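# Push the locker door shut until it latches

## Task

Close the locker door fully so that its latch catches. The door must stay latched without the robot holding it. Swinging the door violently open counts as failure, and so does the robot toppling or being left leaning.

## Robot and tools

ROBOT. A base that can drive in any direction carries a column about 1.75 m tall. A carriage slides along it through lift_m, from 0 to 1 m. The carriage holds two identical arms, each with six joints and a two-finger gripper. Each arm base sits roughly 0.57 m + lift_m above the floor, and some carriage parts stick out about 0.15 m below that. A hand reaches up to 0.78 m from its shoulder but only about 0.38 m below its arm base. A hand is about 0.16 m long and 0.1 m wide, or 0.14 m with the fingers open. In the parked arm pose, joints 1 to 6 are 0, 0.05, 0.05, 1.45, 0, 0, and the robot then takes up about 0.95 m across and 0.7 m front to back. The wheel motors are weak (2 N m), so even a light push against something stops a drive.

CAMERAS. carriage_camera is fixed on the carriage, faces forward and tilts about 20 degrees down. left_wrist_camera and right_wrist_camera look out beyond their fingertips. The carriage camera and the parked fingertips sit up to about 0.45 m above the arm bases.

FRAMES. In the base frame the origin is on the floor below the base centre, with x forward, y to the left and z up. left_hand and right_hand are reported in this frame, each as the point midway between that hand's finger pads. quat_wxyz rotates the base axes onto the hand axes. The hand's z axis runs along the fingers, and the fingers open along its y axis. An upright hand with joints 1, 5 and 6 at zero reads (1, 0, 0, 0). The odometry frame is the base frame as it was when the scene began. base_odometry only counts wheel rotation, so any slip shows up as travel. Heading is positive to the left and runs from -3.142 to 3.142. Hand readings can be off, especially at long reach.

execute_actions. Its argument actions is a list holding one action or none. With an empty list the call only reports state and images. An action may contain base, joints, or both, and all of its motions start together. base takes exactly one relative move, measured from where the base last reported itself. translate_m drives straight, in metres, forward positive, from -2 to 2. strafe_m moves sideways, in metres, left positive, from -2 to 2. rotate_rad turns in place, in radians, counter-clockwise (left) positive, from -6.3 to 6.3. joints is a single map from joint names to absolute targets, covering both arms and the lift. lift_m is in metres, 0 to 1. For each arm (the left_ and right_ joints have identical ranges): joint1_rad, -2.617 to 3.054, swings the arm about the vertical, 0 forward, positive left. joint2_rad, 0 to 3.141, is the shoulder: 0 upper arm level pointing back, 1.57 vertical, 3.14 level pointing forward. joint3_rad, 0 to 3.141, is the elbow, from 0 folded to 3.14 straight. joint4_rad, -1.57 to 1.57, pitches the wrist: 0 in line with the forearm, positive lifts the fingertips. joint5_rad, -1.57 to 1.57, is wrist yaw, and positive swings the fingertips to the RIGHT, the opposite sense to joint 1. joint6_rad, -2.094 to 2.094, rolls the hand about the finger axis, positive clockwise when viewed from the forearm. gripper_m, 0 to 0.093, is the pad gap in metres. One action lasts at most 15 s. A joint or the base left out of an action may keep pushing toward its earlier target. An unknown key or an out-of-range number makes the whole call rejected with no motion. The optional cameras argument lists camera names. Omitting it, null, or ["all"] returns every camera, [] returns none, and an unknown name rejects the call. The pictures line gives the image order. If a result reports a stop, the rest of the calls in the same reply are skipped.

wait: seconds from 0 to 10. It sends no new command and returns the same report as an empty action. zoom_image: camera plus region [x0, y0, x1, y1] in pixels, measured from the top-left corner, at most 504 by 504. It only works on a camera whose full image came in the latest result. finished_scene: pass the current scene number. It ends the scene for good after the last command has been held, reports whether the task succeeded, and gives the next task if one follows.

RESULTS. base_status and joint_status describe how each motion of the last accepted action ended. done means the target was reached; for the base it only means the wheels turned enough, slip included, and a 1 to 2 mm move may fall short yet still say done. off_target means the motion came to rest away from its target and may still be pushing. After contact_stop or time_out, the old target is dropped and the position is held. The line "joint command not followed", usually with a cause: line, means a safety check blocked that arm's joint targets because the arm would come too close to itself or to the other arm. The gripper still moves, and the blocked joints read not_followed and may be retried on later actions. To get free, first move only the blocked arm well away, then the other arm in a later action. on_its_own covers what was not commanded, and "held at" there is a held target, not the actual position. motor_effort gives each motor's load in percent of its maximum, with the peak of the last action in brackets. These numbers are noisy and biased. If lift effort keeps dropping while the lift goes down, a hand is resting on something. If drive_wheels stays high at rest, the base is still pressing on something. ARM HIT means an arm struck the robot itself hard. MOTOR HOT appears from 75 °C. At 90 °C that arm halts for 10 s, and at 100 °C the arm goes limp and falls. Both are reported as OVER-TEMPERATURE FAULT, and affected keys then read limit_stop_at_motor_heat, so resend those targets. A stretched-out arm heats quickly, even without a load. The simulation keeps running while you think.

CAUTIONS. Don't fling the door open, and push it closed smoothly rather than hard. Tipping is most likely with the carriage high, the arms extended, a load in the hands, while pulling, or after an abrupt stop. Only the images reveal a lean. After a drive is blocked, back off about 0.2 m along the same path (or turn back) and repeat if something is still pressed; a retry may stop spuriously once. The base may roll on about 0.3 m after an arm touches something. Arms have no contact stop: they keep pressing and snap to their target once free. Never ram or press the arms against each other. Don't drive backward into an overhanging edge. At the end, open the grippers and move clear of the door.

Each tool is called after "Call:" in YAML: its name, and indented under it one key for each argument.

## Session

Call:
execute_actions:
  actions: []

Scene clock: 0.00 s.
base_odometry: x=+0.000 y=+0.000 heading=+0.000 (m, m, rad; odometry frame)
base_status: not commanded
joint_positions: lift_m=+0.302 left_joint1_rad=-0.017 left_joint2_rad=+0.043 left_joint3_rad=+0.055 left_joint4_rad=+1.459 left_joint5_rad=+0.017 left_joint6_rad=+0.011 left_gripper_m=+0.095 right_joint1_rad=+0.018 right_joint2_rad=+0.060 right_joint3_rad=+0.054 right_joint4_rad=+1.396 right_joint5_rad=-0.044 right_joint6_rad=+0.008 right_gripper_m=+0.094
joint_status: not commanded
motor_effort: lift_m=+31 drive_wheels=-4 (%)
left_hand: x=+0.2900 y=+0.3065 z=+1.3068 quat_wxyz=(+0.999, +0.009, +0.050, -0.003) (m; base frame)
right_hand: x=+0.3109 y=-0.3013 z=+1.3039 quat_wxyz=(+0.996, -0.023, +0.090, +0.015) (m; base frame)
pictures: carriage_camera, left_wrist_camera, right_wrist_camera
Images, in order (width x height): carriage_camera 504x504, left_wrist_camera 504x504, right_wrist_camera 504x504.

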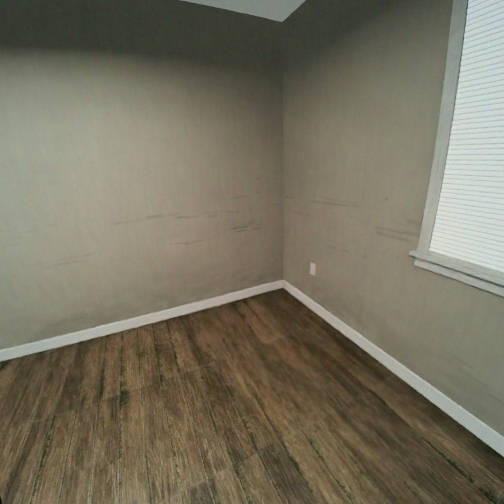

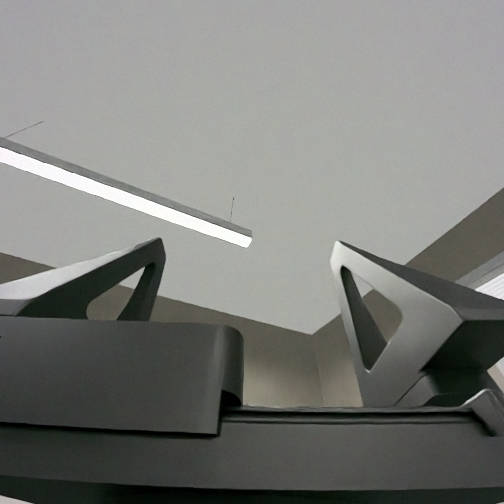

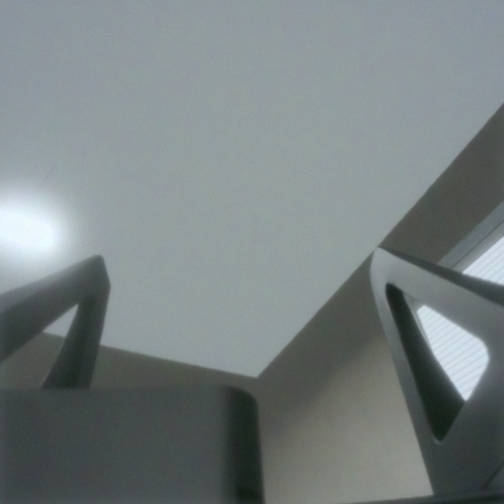

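Call:
execute_actions:
  actions:
    - {"joints": {"left_joint4_rad": 0.0, "left_joint5_rad": -1.5, "left_joint6_rad": 1.57, "right_joint4_rad": 0.0, "right_joint5_rad": 1.5, "right_joint6_rad": -1.57, "left_gripper_m": 0.0, "right_gripper_m": 0.0}}
  cameras: ["left_wrist_camera", "right_wrist_camera"]

Scene clock: 46.67 s.
base_odometry: x=+0.000 y=+0.000 heading=+0.000 (m, m, rad; odometry frame)
base_status: not commanded
joint_positions: lift_m=+0.302 left_joint1_rad=-0.017 left_joint2_rad=+0.043 left_joint3_rad=+0.055 left_joint4_rad=+0.016 left_joint5_rad=-1.492 left_joint6_rad=+1.562 left_gripper_m=+0.001 right_joint1_rad=+0.018 right_joint2_rad=+0.060 right_joint3_rad=+0.054 right_joint4_rad=+0.008 right_joint5_rad=+1.496 right_joint6_rad=-1.563 right_gripper_m=+0.000
joint_status: all done
motor_effort: lift_m=+31(31) drive_wheels=-1(1) (%)
left_hand: x=+0.3560 y=+0.4796 z=+1.0646 quat_wxyz=(+0.047, +0.021, +0.706, +0.706) (m; base frame)
right_hand: x=+0.3568 y=-0.4796 z=+1.0623 quat_wxyz=(+0.036, -0.030, +0.706, -0.706) (m; base frame)
pictures: left_wrist_camera, right_wrist_camera
Images, in order (width x height): left_wrist_camera 504x504, right_wrist_camera 504x504.

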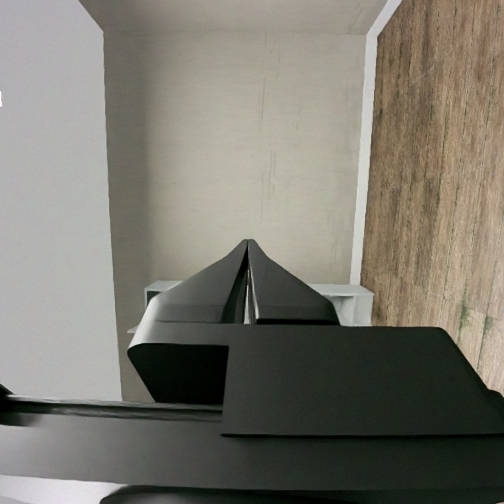

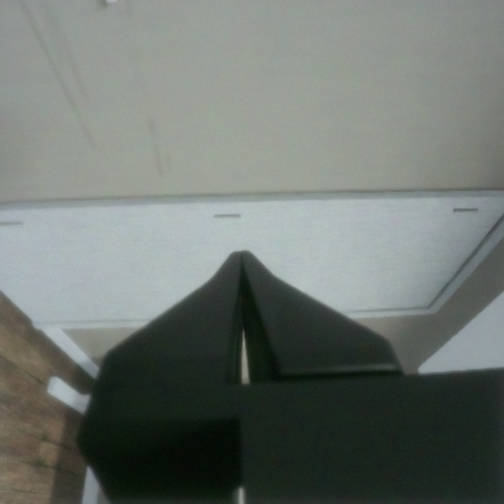

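Call:
zoom_image:
  camera: "left_wrist_camera"
  region: [80, 200, 440, 360]

Call:
zoom_image:
  camera: "left_wrist_camera"
  region: [0, 0, 504, 260]

Region (80, 200, 440, 360) of left_wrist_camera's 504x504 image, scaled by 1.400, with more detail than that image has.

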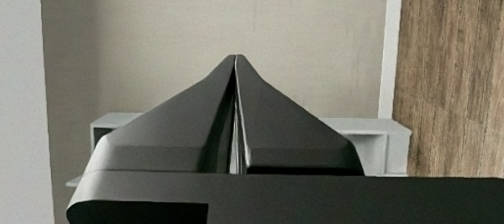

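Region (0, 0, 504, 260) of left_wrist_camera's 504x504 image, scaled by 1.000; it fills the top 260 rows of this view, and the rest is white.

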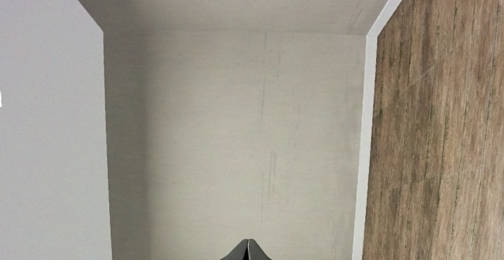

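Call:
execute_actions:
  actions:
    - {"base": {"rotate_rad": 2.1}, "joints": {"left_joint4_rad": 0.8, "left_joint5_rad": 0.0, "left_joint6_rad": 0.0, "right_joint4_rad": 0.8, "right_joint5_rad": 0.0, "right_joint6_rad": 0.0}}

Scene clock: 151.47 s.
base_odometry: x=+0.000 y=+0.000 heading=+2.098 (m, m, rad; odometry frame)
base_status: done
joint_positions: lift_m=+0.302 left_joint1_rad=-0.017 left_joint2_rad=+0.043 left_joint3_rad=+0.055 left_joint4_rad=+0.787 left_joint5_rad=-0.008 left_joint6_rad=+0.008 left_gripper_m=+0.001 right_joint1_rad=+0.018 right_joint2_rad=+0.060 right_joint3_rad=+0.054 right_joint4_rad=+0.800 right_joint5_rad=+0.004 right_joint6_rad=-0.006 right_gripper_m=+0.000
joint_status: all done
motor_effort: lift_m=+31(31) drive_wheels=+25(50) (%)
left_hand: x=+0.4370 y=+0.3082 z=+1.2384 quat_wxyz=(+0.926, +0.001, +0.376, -0.003) (m; base frame)
right_hand: x=+0.4393 y=-0.3074 z=+1.2374 quat_wxyz=(+0.925, -0.003, +0.379, +0.005) (m; base frame)
pictures: carriage_camera, left_wrist_camera, right_wrist_camera
Images, in order (width x height): carriage_camera 504x504, left_wrist_camera 504x504, right_wrist_camera 504x504.

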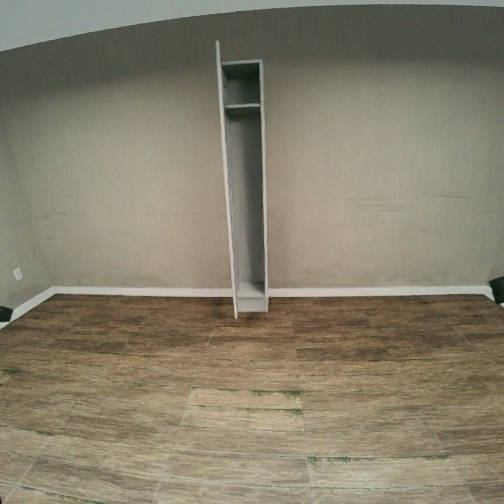

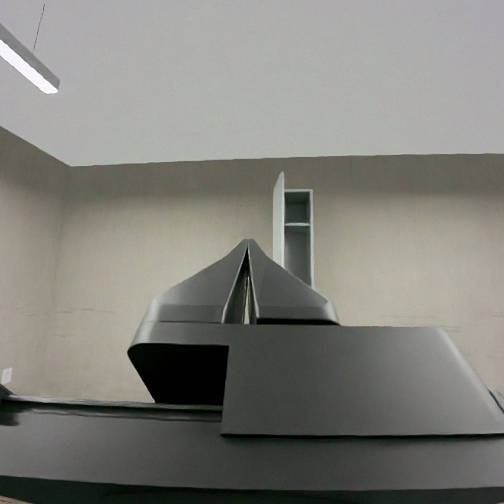

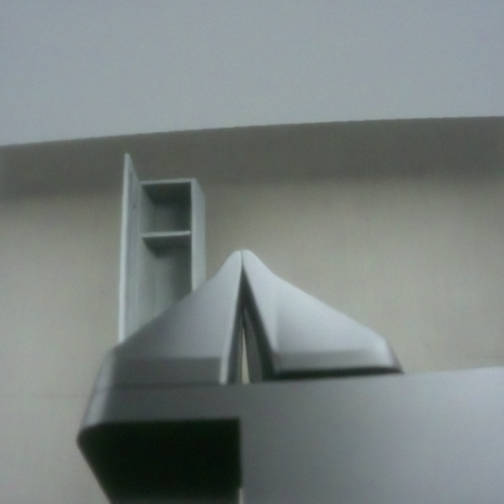

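Call:
zoom_image:
  camera: "carriage_camera"
  region: [170, 30, 330, 330]

Call:
zoom_image:
  camera: "right_wrist_camera"
  region: [80, 130, 260, 350]

Call:
zoom_image:
  camera: "left_wrist_camera"
  region: [230, 150, 370, 320]

Region (170, 30, 330, 330) of carriage_camera's 504x504 image, scaled by 1.680, with more detail than that image has; it fills the left 269 columns of this view, and the rest is white.

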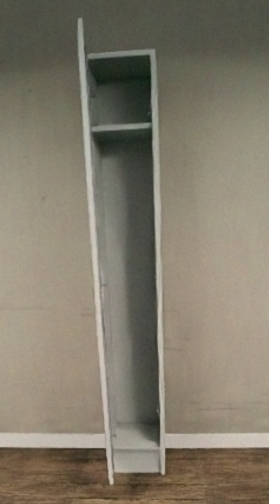

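Region (80, 130, 260, 350) of right_wrist_camera's 504x504 image, scaled by 2.291, with more detail than that image has; it fills the left 412 columns of this view, and the rest is white.

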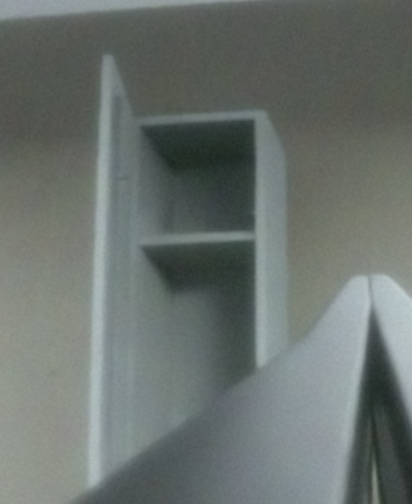

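Region (230, 150, 370, 320) of left_wrist_camera's 504x504 image, scaled by 2.965, with more detail than that image has; it fills the left 415 columns of this view, and the rest is white.

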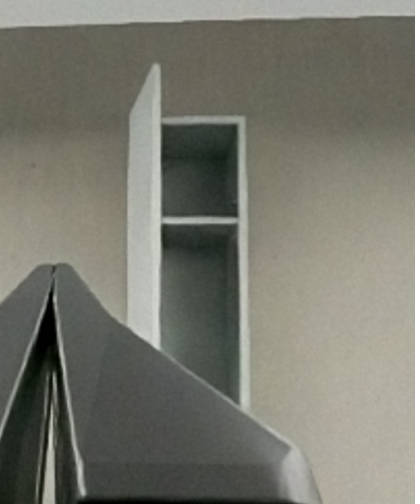

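Call:
zoom_image:
  camera: "carriage_camera"
  region: [200, 240, 300, 330]

Call:
zoom_image:
  camera: "carriage_camera"
  region: [200, 30, 300, 130]

Region (200, 240, 300, 330) of carriage_camera's 504x504 image, scaled by 5.040, with more detail than that image has; it fills the top 454 rows of this view, and the rest is white.

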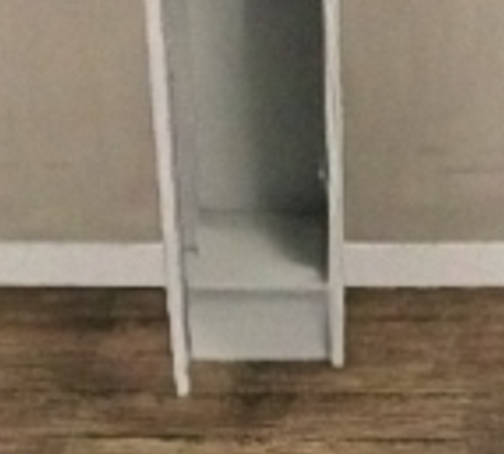

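Region (200, 30, 300, 130) of carriage_camera's 504x504 image, scaled by 5.040, with more detail than that image has.

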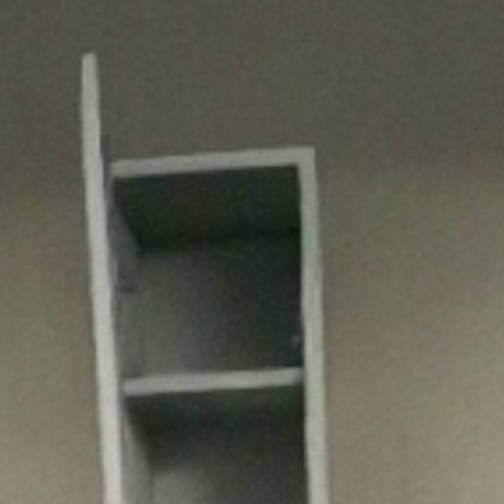

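Call:
execute_actions:
  actions:
    - {"base": {"translate_m": 0.95}, "joints": {"lift_m": 0.45, "left_joint1_rad": 0.3, "left_joint2_rad": 2.1, "left_joint3_rad": 0.73, "left_joint4_rad": 1.37, "left_joint5_rad": 0.55, "left_joint6_rad": 0.0, "right_joint5_rad": -0.35}}

Scene clock: 275.77 s.
base_odometry: x=-0.480 y=+0.820 heading=+2.099 (m, m, rad; odometry frame)
base_status: done
joint_positions: lift_m=+0.450 left_joint1_rad=+0.291 left_joint2_rad=+2.091 left_joint3_rad=+0.726 left_joint4_rad=+1.373 left_joint5_rad=+0.541 left_joint6_rad=+0.007 left_gripper_m=+0.001 right_joint1_rad=+0.018 right_joint2_rad=+0.060 right_joint3_rad=+0.054 right_joint4_rad=+0.805 right_joint5_rad=-0.345 right_joint6_rad=-0.006 right_gripper_m=+0.000
joint_status: all done
motor_effort: lift_m=+34(42) drive_wheels=-14(51) (%)
left_hand: x=+0.7515 y=+0.3631 z=+1.1392 quat_wxyz=(+0.705, +0.092, +0.699, -0.084) (m; base frame)
right_hand: x=+0.4303 y=-0.2486 z=+1.3790 quat_wxyz=(+0.912, -0.164, +0.369, +0.070) (m; base frame)
pictures: carriage_camera, left_wrist_camera, right_wrist_camera
Images, in order (width x height): carriage_camera 504x504, left_wrist_camera 504x504, right_wrist_camera 504x504.

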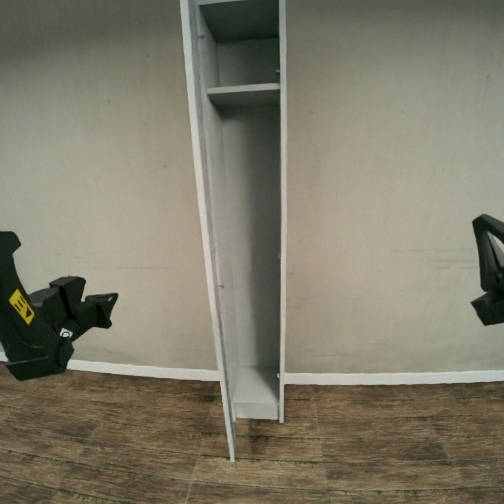

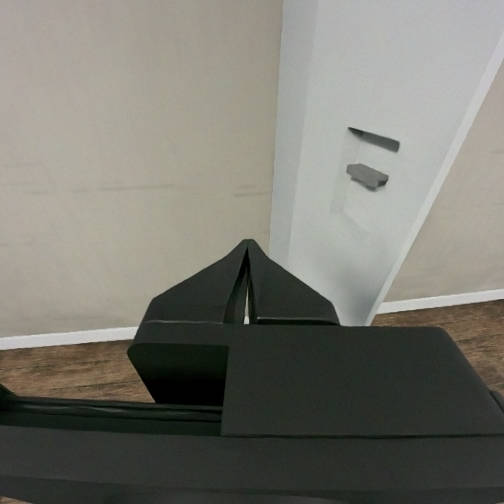

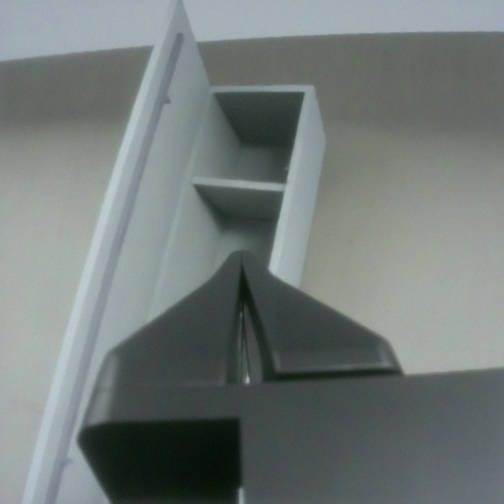

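Call:
zoom_image:
  camera: "carriage_camera"
  region: [170, 330, 330, 480]

Call:
zoom_image:
  camera: "left_wrist_camera"
  region: [230, 0, 504, 340]

Call:
zoom_image:
  camera: "carriage_camera"
  region: [60, 180, 320, 360]

Region (170, 330, 330, 480) of carriage_camera's 504x504 image, scaled by 3.150, with more detail than that image has; it fills the top 472 rows of this view, and the rest is white.

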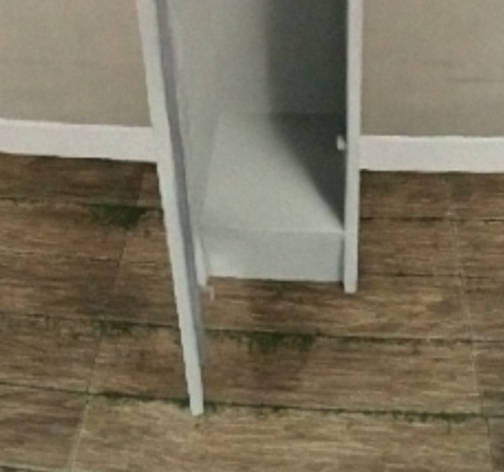

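Region (230, 0, 504, 340) of left_wrist_camera's 504x504 image, scaled by 1.482, with more detail than that image has; it fills the left 406 columns of this view, and the rest is white.

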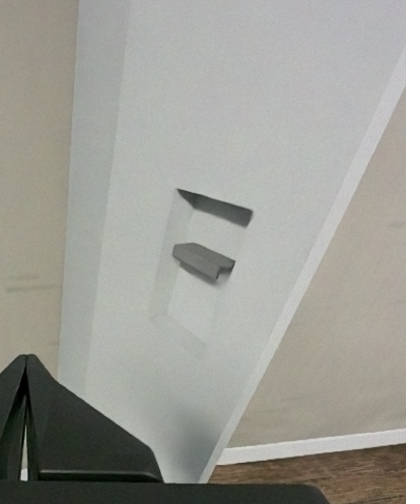

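Region (60, 180, 320, 360) of carriage_camera's 504x504 image, scaled by 1.938, with more detail than that image has; it fills the top 349 rows of this view, and the rest is white.

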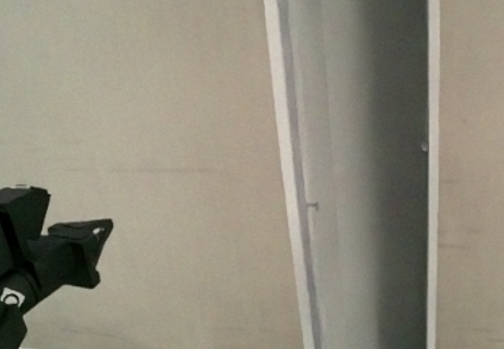

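Call:
zoom_image:
  camera: "carriage_camera"
  region: [404, 180, 504, 360]

Call:
zoom_image:
  camera: "carriage_camera"
  region: [0, 220, 140, 400]

Region (404, 180, 504, 360) of carriage_camera's 504x504 image, scaled by 2.800, with more detail than that image has.

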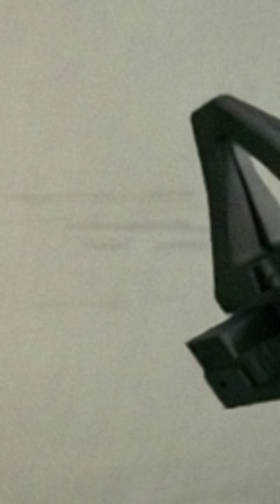

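Region (0, 220, 140, 400) of carriage_camera's 504x504 image, scaled by 2.800, with more detail than that image has.

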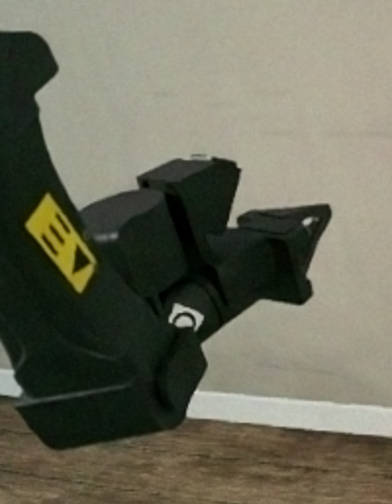

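Call:
execute_actions:
  actions:
    - {"base": {"translate_m": 0.25}, "joints": {"left_joint1_rad": 0.03, "left_joint5_rad": 0.25}}

Scene clock: 398.17 s.
base_odometry: x=-0.606 y=+1.036 heading=+2.101 (m, m, rad; odometry frame)
base_status: done
joint_positions: lift_m=+0.450 left_joint1_rad=+0.025 left_joint2_rad=+2.091 left_joint3_rad=+0.726 left_joint4_rad=+1.373 left_joint5_rad=+0.259 left_joint6_rad=+0.007 left_gripper_m=+0.001 right_joint1_rad=+0.018 right_joint2_rad=+0.060 right_joint3_rad=+0.054 right_joint4_rad=+0.803 right_joint5_rad=-0.346 right_joint6_rad=-0.006 right_gripper_m=+0.000
joint_status: all done
motor_effort: lift_m=+34(34) drive_wheels=-14(44) (%)
left_hand: x=+0.7660 y=+0.2781 z=+1.1393 quat_wxyz=(+0.705, +0.086, +0.699, -0.080) (m; base frame)
right_hand: x=+0.4305 y=-0.2485 z=+1.3787 quat_wxyz=(+0.912, -0.164, +0.370, +0.070) (m; base frame)
pictures: carriage_camera, left_wrist_camera, right_wrist_camera
Images, in order (width x height): carriage_camera 504x504, left_wrist_camera 504x504, right_wrist_camera 504x504.

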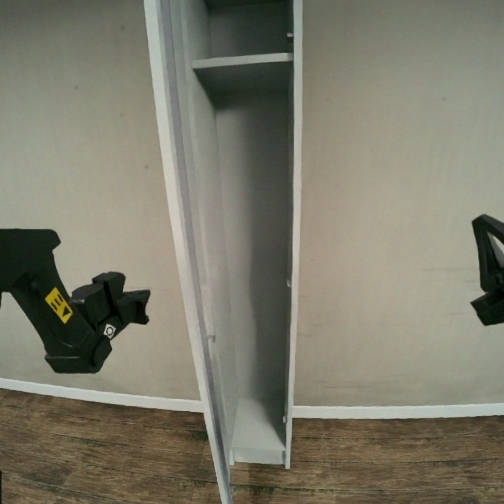

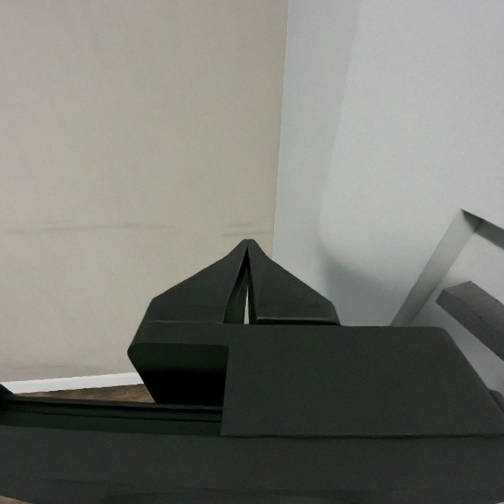

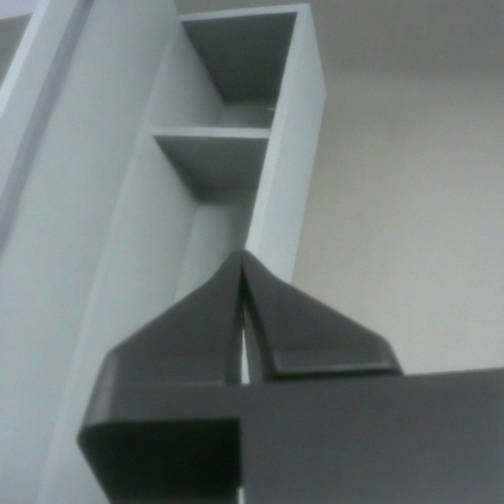

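Call:
zoom_image:
  camera: "left_wrist_camera"
  region: [230, 0, 504, 340]

Call:
zoom_image:
  camera: "carriage_camera"
  region: [100, 200, 320, 504]

Region (230, 0, 504, 340) of left_wrist_camera's 504x504 image, scaled by 1.482, with more detail than that image has; it fills the left 406 columns of this view, and the rest is white.

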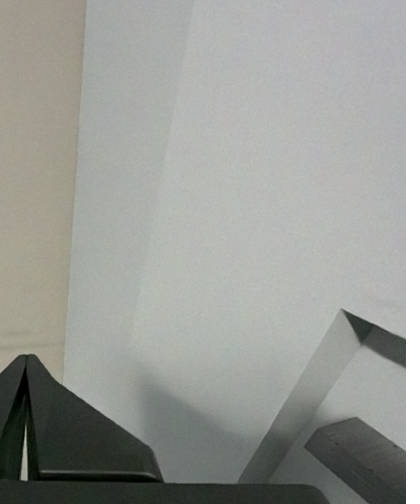

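Region (100, 200, 320, 504) of carriage_camera's 504x504 image, scaled by 1.658, with more detail than that image has; it fills the left 365 columns of this view, and the rest is white.

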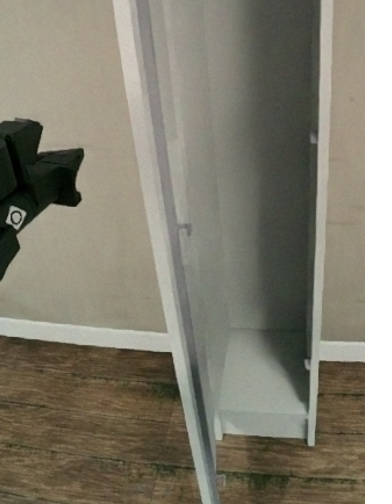

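Call:
execute_actions:
  actions:
    - {"base": {"strafe_m": -0.3}, "joints": {"left_joint2_rad": 1.99, "left_joint3_rad": 0.47, "left_joint4_rad": 1.52}}

Scene clock: 520.77 s.
base_odometry: x=-0.348 y=+1.188 heading=+2.101 (m, m, rad; odometry frame)
base_status: done
joint_positions: lift_m=+0.450 left_joint1_rad=+0.034 left_joint2_rad=+1.988 left_joint3_rad=+0.487 left_joint4_rad=+1.523 left_joint5_rad=+0.242 left_joint6_rad=-0.002 left_gripper_m=+0.001 right_joint1_rad=+0.018 right_joint2_rad=+0.060 right_joint3_rad=+0.054 right_joint4_rad=+0.802 right_joint5_rad=-0.347 right_joint6_rad=-0.006 right_gripper_m=+0.000
joint_status: all done
motor_effort: lift_m=+34(34) drive_wheels=-5(41) (%)
left_hand: x=+0.7108 y=+0.2839 z=+1.1421 quat_wxyz=(+0.711, +0.074, +0.696, -0.073) (m; base frame)
right_hand: x=+0.4307 y=-0.2483 z=+1.3785 quat_wxyz=(+0.912, -0.164, +0.370, +0.071) (m; base frame)
pictures: carriage_camera, left_wrist_camera, right_wrist_camera
Images, in order (width x height): carriage_camera 504x504, left_wrist_camera 504x504, right_wrist_camera 504x504.

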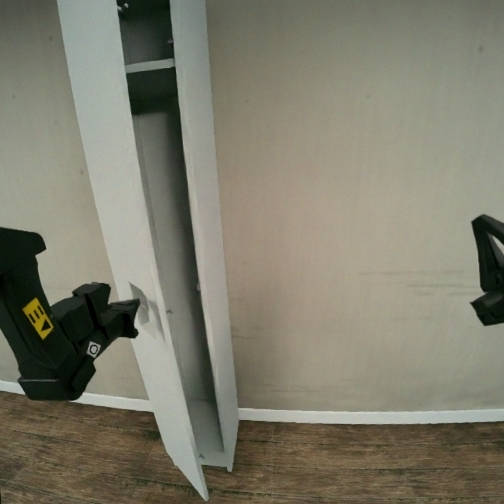

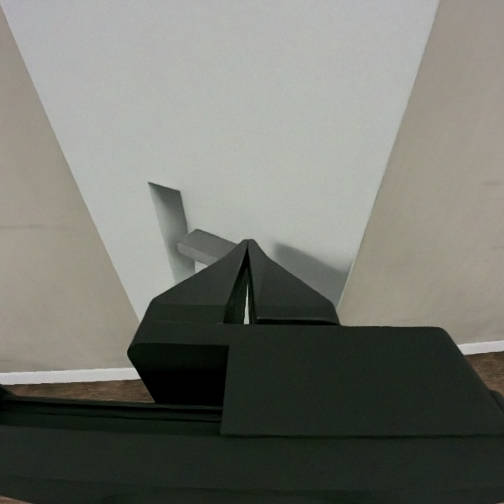

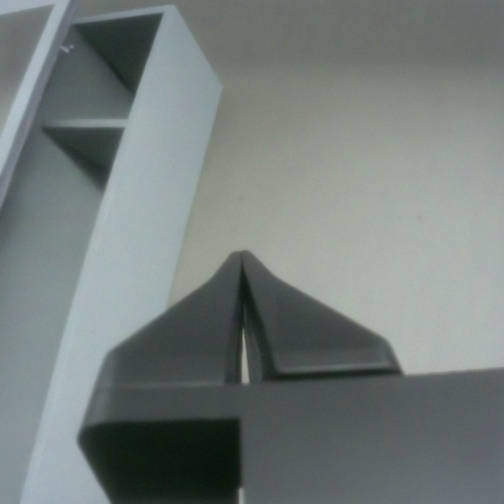

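Call:
zoom_image:
  camera: "carriage_camera"
  region: [60, 240, 280, 504]

Call:
zoom_image:
  camera: "left_wrist_camera"
  region: [60, 100, 460, 340]

Region (60, 240, 280, 504) of carriage_camera's 504x504 image, scaled by 1.909, with more detail than that image has.

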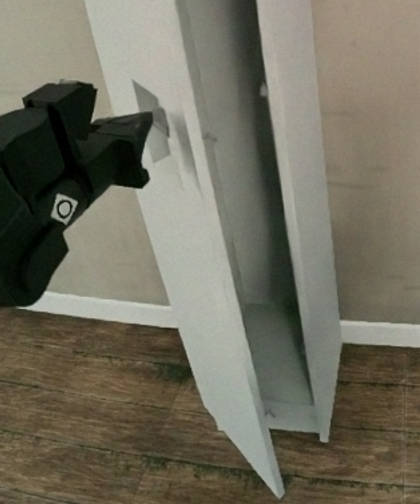

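Region (60, 100, 460, 340) of left_wrist_camera's 504x504 image, scaled by 1.260, with more detail than that image has; it fills the top 302 rows of this view, and the rest is white.

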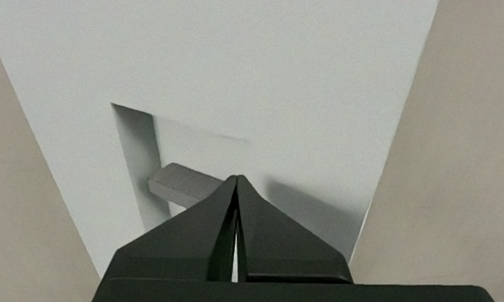

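Call:
zoom_image:
  camera: "carriage_camera"
  region: [100, 260, 200, 360]

Call:
zoom_image:
  camera: "left_wrist_camera"
  region: [130, 160, 370, 330]

Region (100, 260, 200, 360) of carriage_camera's 504x504 image, scaled by 5.040, with more detail than that image has.

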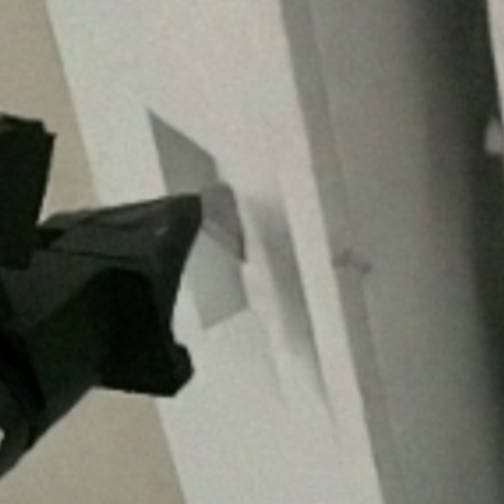

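Region (130, 160, 370, 330) of left_wrist_camera's 504x504 image, scaled by 2.100, with more detail than that image has; it fills the top 357 rows of this view, and the rest is white.

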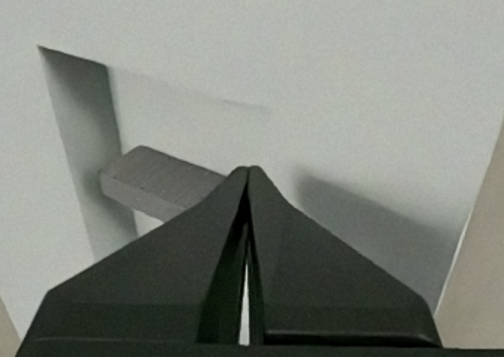

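Call:
execute_actions:
  actions:
    - {"joints": {"left_joint1_rad": -0.15, "left_joint2_rad": 2.39, "left_joint3_rad": 1.358, "left_joint4_rad": 1.034, "left_joint5_rad": 0.0}}

Scene clock: 627.53 s.
base_odometry: x=-0.348 y=+1.188 heading=+2.101 (m, m, rad; odometry frame)
base_status: not commanded
joint_positions: lift_m=+0.450 left_joint1_rad=-0.145 left_joint2_rad=+2.409 left_joint3_rad=+1.307 left_joint4_rad=+0.946 left_joint5_rad=-0.007 left_joint6_rad=-0.002 left_gripper_m=+0.001 right_joint1_rad=+0.018 right_joint2_rad=+0.060 right_joint3_rad=+0.054 right_joint4_rad=+0.802 right_joint5_rad=-0.347 right_joint6_rad=-0.006 right_gripper_m=+0.000
joint_status: left_joint4_rad off_target (ended at +0.947, target +1.034); the others done
motor_effort: lift_m=+34(34) drive_wheels=-4(6) (%)
left_hand: x=+0.8820 y=+0.2208 z=+1.0830 quat_wxyz=(+0.648, +0.052, +0.758, -0.045) (m; base frame)
right_hand: x=+0.4307 y=-0.2483 z=+1.3785 quat_wxyz=(+0.912, -0.164, +0.370, +0.071) (m; base frame)
pictures: carriage_camera, left_wrist_camera, right_wrist_camera
Images, in order (width x height): carriage_camera 504x504, left_wrist_camera 504x504, right_wrist_camera 504x504.

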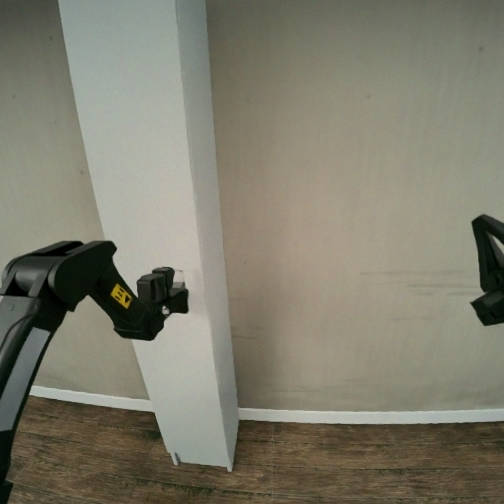

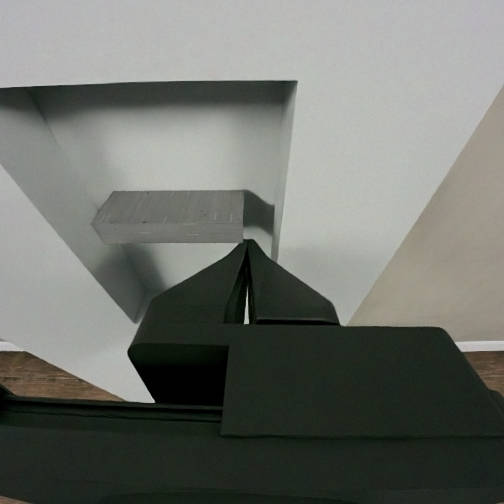

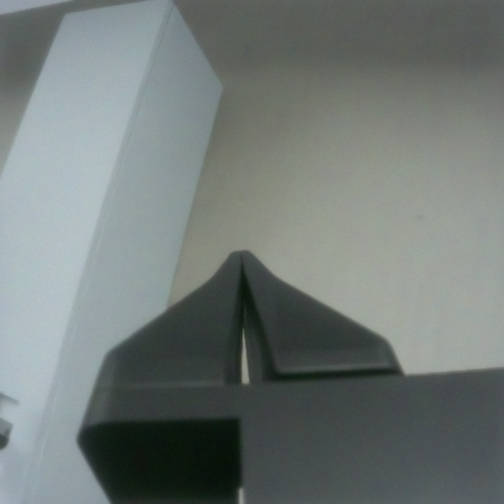

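Call:
zoom_image:
  camera: "left_wrist_camera"
  region: [60, 60, 360, 330]

Call:
zoom_image:
  camera: "carriage_camera"
  region: [90, 230, 260, 370]

Call:
zoom_image:
  camera: "carriage_camera"
  region: [120, 380, 280, 504]

Region (60, 60, 360, 330) of left_wrist_camera's 504x504 image, scaled by 1.680, with more detail than that image has; it fills the top 454 rows of this view, and the rest is white.

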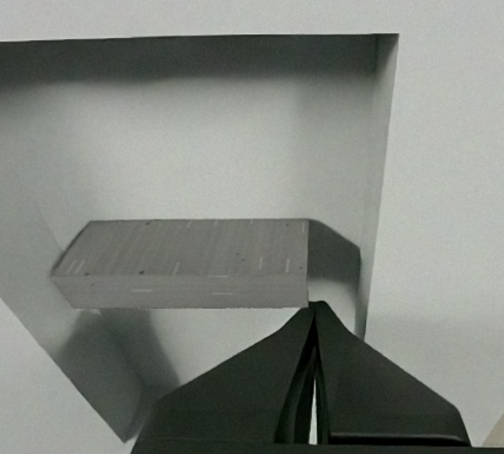

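Region (90, 230, 260, 370) of carriage_camera's 504x504 image, scaled by 2.965, with more detail than that image has; it fills the top 415 rows of this view, and the rest is white.

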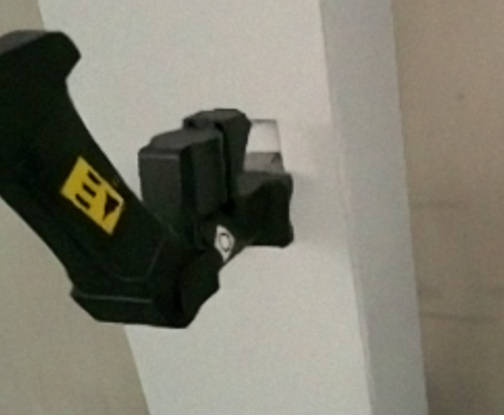

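Region (120, 380, 280, 504) of carriage_camera's 504x504 image, scaled by 3.150, with more detail than that image has; it fills the top 391 rows of this view, and the rest is white.

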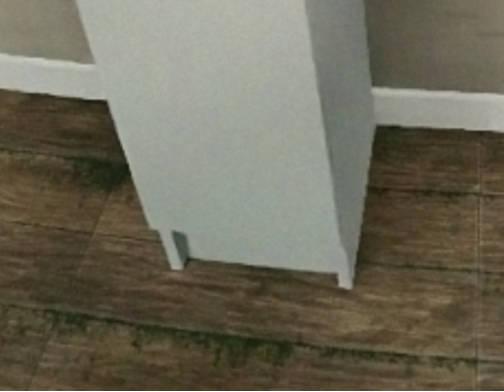

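Call:
execute_actions:
  actions:
    - {"joints": {"left_joint2_rad": 2.18, "left_joint3_rad": 0.906, "left_joint4_rad": 1.07}}

Scene clock: 747.67 s.
MOTOR HOT: a motor of the left arm reached 75 °C. Now the hottest motor of the left arm, joint 2 (shoulder), reports 77 °C. The controller's stop level is 90 °C. To cool a motor, set the load down, stop pushing, or move to a pose that needs little force.
base_odometry: x=-0.348 y=+1.188 heading=+2.101 (m, m, rad; odometry frame)
base_status: not commanded
joint_positions: lift_m=+0.450 left_joint1_rad=-0.145 left_joint2_rad=+2.172 left_joint3_rad=+0.918 left_joint4_rad=+1.071 left_joint5_rad=-0.007 left_joint6_rad=-0.002 left_gripper_m=+0.001 right_joint1_rad=+0.018 right_joint2_rad=+0.060 right_joint3_rad=+0.054 right_joint4_rad=+0.802 right_joint5_rad=-0.347 right_joint6_rad=-0.006 right_gripper_m=+0.000
joint_status: all done
motor_effort: lift_m=+34(34) drive_wheels=-4(4) (%)
left_hand: x=+0.8038 y=+0.2322 z=+1.0945 quat_wxyz=(+0.638, +0.053, +0.767, -0.044) (m; base frame)
right_hand: x=+0.4307 y=-0.2483 z=+1.3785 quat_wxyz=(+0.912, -0.164, +0.370, +0.071) (m; base frame)
pictures: carriage_camera, left_wrist_camera, right_wrist_camera
Images, in order (width x height): carriage_camera 504x504, left_wrist_camera 504x504, right_wrist_camera 504x504.

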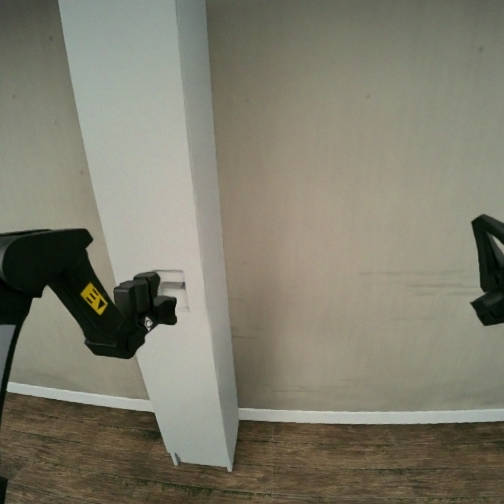

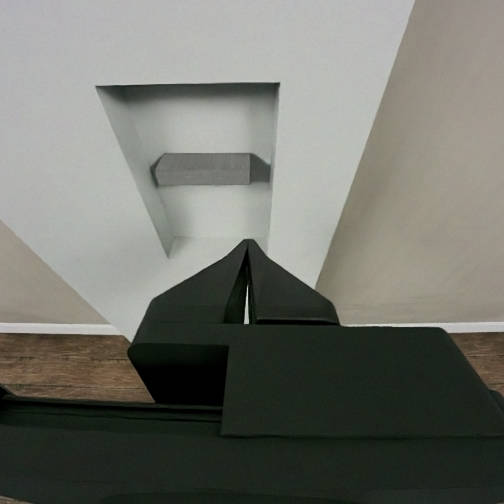

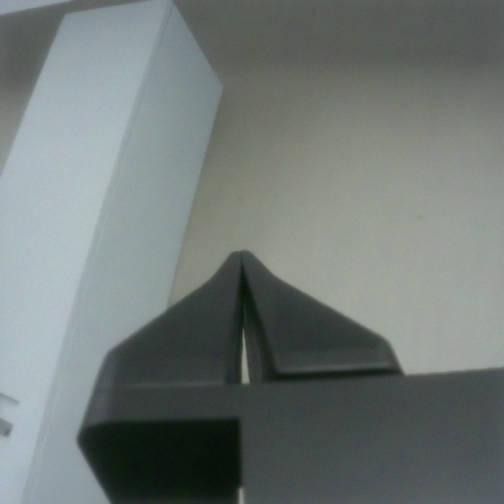

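Call:
execute_actions:
  actions: []

Scene clock: 772.93 s.
MOTOR HOT: cleared. Now the hottest motor of the left arm, joint 2 (shoulder), reports 68 °C.
base_odometry: x=-0.348 y=+1.188 heading=+2.101 (m, m, rad; odometry frame)
base_status: not commanded
joint_positions: lift_m=+0.450 left_joint1_rad=-0.145 left_joint2_rad=+2.172 left_joint3_rad=+0.918 left_joint4_rad=+1.071 left_joint5_rad=-0.007 left_joint6_rad=-0.002 left_gripper_m=+0.001 right_joint1_rad=+0.018 right_joint2_rad=+0.060 right_joint3_rad=+0.054 right_joint4_rad=+0.802 right_joint5_rad=-0.347 right_joint6_rad=-0.006 right_gripper_m=+0.000
joint_status: all done
motor_effort: lift_m=+34(34) drive_wheels=-4(4) (%)
left_hand: x=+0.8038 y=+0.2322 z=+1.0945 quat_wxyz=(+0.638, +0.053, +0.767, -0.044) (m; base frame)
right_hand: x=+0.4307 y=-0.2483 z=+1.3785 quat_wxyz=(+0.912, -0.164, +0.370, +0.071) (m; base frame)
pictures: carriage_camera, left_wrist_camera, right_wrist_camera
Images, in order (width x height): carriage_camera 504x504, left_wrist_camera 504x504, right_wrist_camera 504x504.

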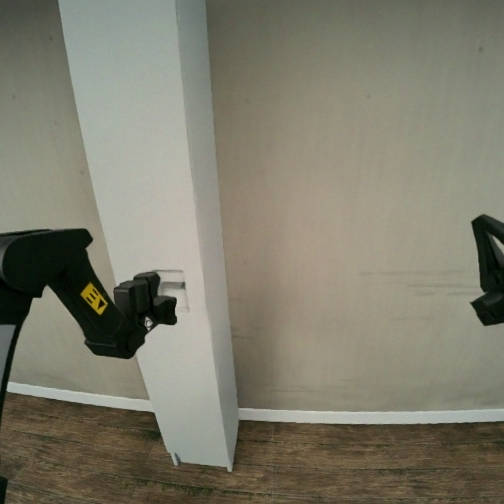

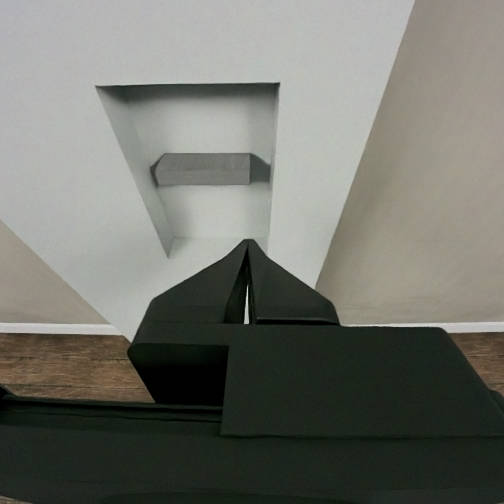

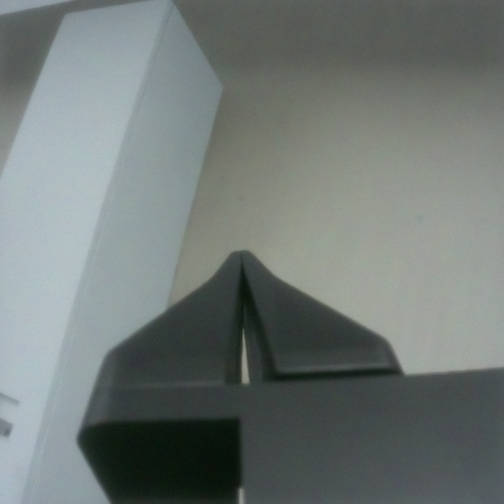

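Call:
execute_actions:
  actions:
    - {"joints": {"lift_m": 0.58, "left_joint1_rad": -0.15, "left_joint2_rad": 2.18, "left_joint3_rad": 0.906, "left_joint4_rad": 1.273, "left_joint5_rad": 0, "left_joint6_rad": 0}}

Scene clock: 778.20 s.
base_odometry: x=-0.348 y=+1.188 heading=+2.101 (m, m, rad; odometry frame)
base_status: not commanded
joint_positions: lift_m=+0.580 left_joint1_rad=-0.145 left_joint2_rad=+2.177 left_joint3_rad=+0.918 left_joint4_rad=+1.276 left_joint5_rad=-0.007 left_joint6_rad=-0.002 left_gripper_m=+0.001 right_joint1_rad=+0.018 right_joint2_rad=+0.060 right_joint3_rad=+0.054 right_joint4_rad=+0.804 right_joint5_rad=-0.348 right_joint6_rad=-0.006 right_gripper_m=+0.000
joint_status: all done
motor_effort: lift_m=+35(42) drive_wheels=-4(4) (%)
left_hand: x=+0.8078 y=+0.2316 z=+1.2722 quat_wxyz=(+0.711, +0.048, +0.699, -0.050) (m; base frame)
right_hand: x=+0.4304 y=-0.2483 z=+1.5087 quat_wxyz=(+0.912, -0.165, +0.370, +0.071) (m; base frame)
pictures: carriage_camera, left_wrist_camera, right_wrist_camera
Images, in order (width x height): carriage_camera 504x504, left_wrist_camera 504x504, right_wrist_camera 504x504.

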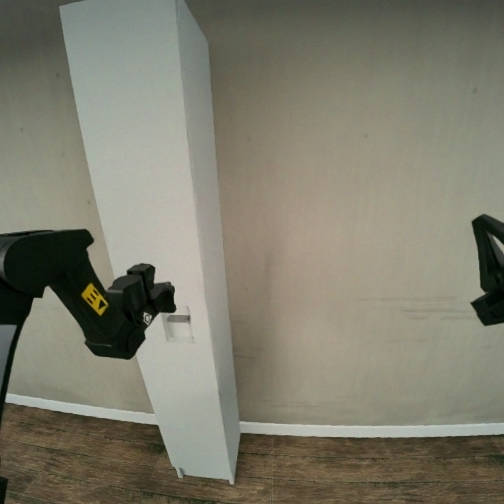

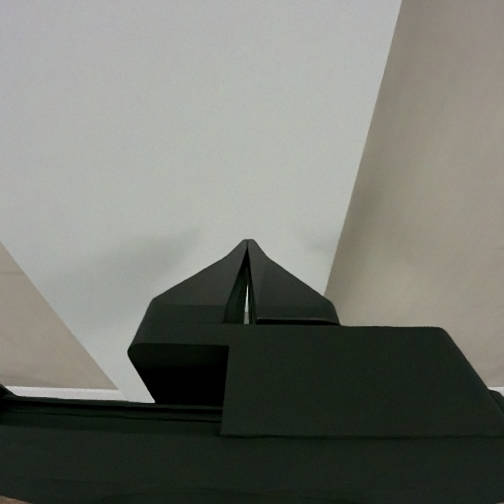

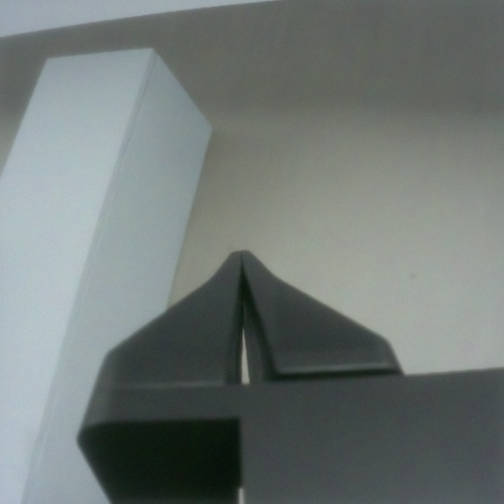

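Call:
execute_actions:
  actions:
    - {"joints": {"left_joint1_rad": -0.15, "left_joint2_rad": 2.366, "left_joint3_rad": 1.303, "left_joint4_rad": 1.063}}

Scene clock: 786.73 s.
base_odometry: x=-0.348 y=+1.188 heading=+2.102 (m, m, rad; odometry frame)
base_status: not commanded
joint_positions: lift_m=+0.580 left_joint1_rad=-0.146 left_joint2_rad=+2.368 left_joint3_rad=+1.239 left_joint4_rad=+1.048 left_joint5_rad=-0.005 left_joint6_rad=-0.002 left_gripper_m=+0.001 right_joint1_rad=+0.018 right_joint2_rad=+0.060 right_joint3_rad=+0.054 right_joint4_rad=+0.803 right_joint5_rad=-0.348 right_joint6_rad=-0.006 right_gripper_m=+0.000
joint_status: left_joint3_rad off_target (ended at +1.239, target +1.303); the others done
motor_effort: lift_m=+34(35) drive_wheels=-5(6) (%)
left_hand: x=+0.8715 y=+0.2216 z=+1.2344 quat_wxyz=(+0.676, +0.051, +0.734, -0.048) (m; base frame)
right_hand: x=+0.4305 y=-0.2483 z=+1.5086 quat_wxyz=(+0.912, -0.165, +0.370, +0.071) (m; base frame)
pictures: carriage_camera, left_wrist_camera, right_wrist_camera
Images, in order (width x height): carriage_camera 504x504, left_wrist_camera 504x504, right_wrist_camera 504x504.

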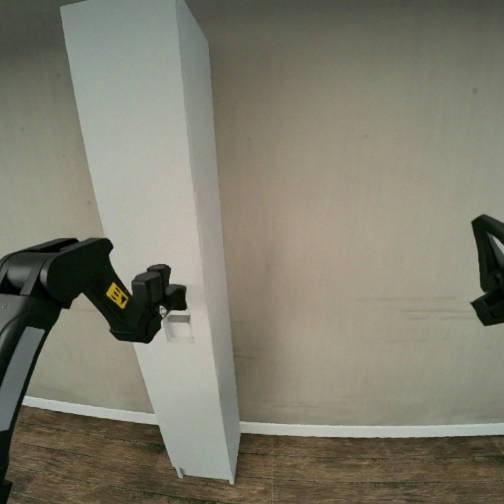

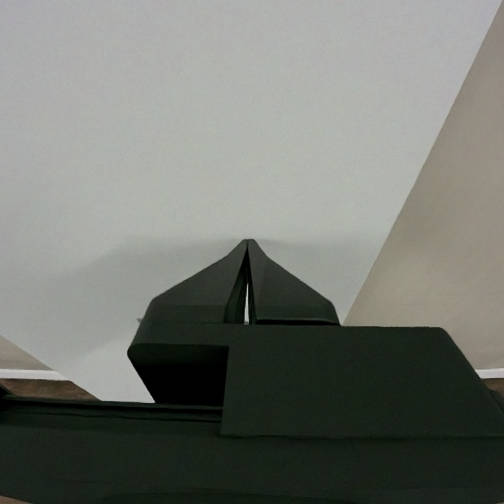

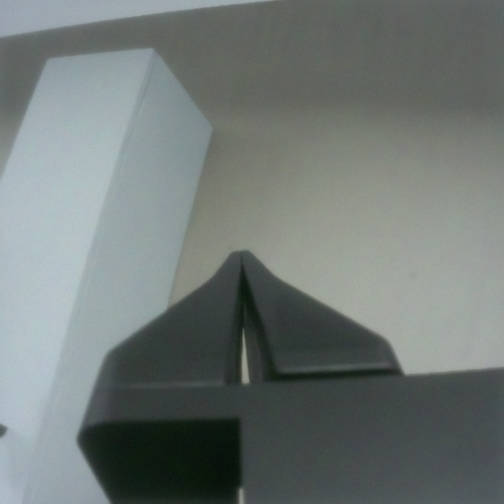

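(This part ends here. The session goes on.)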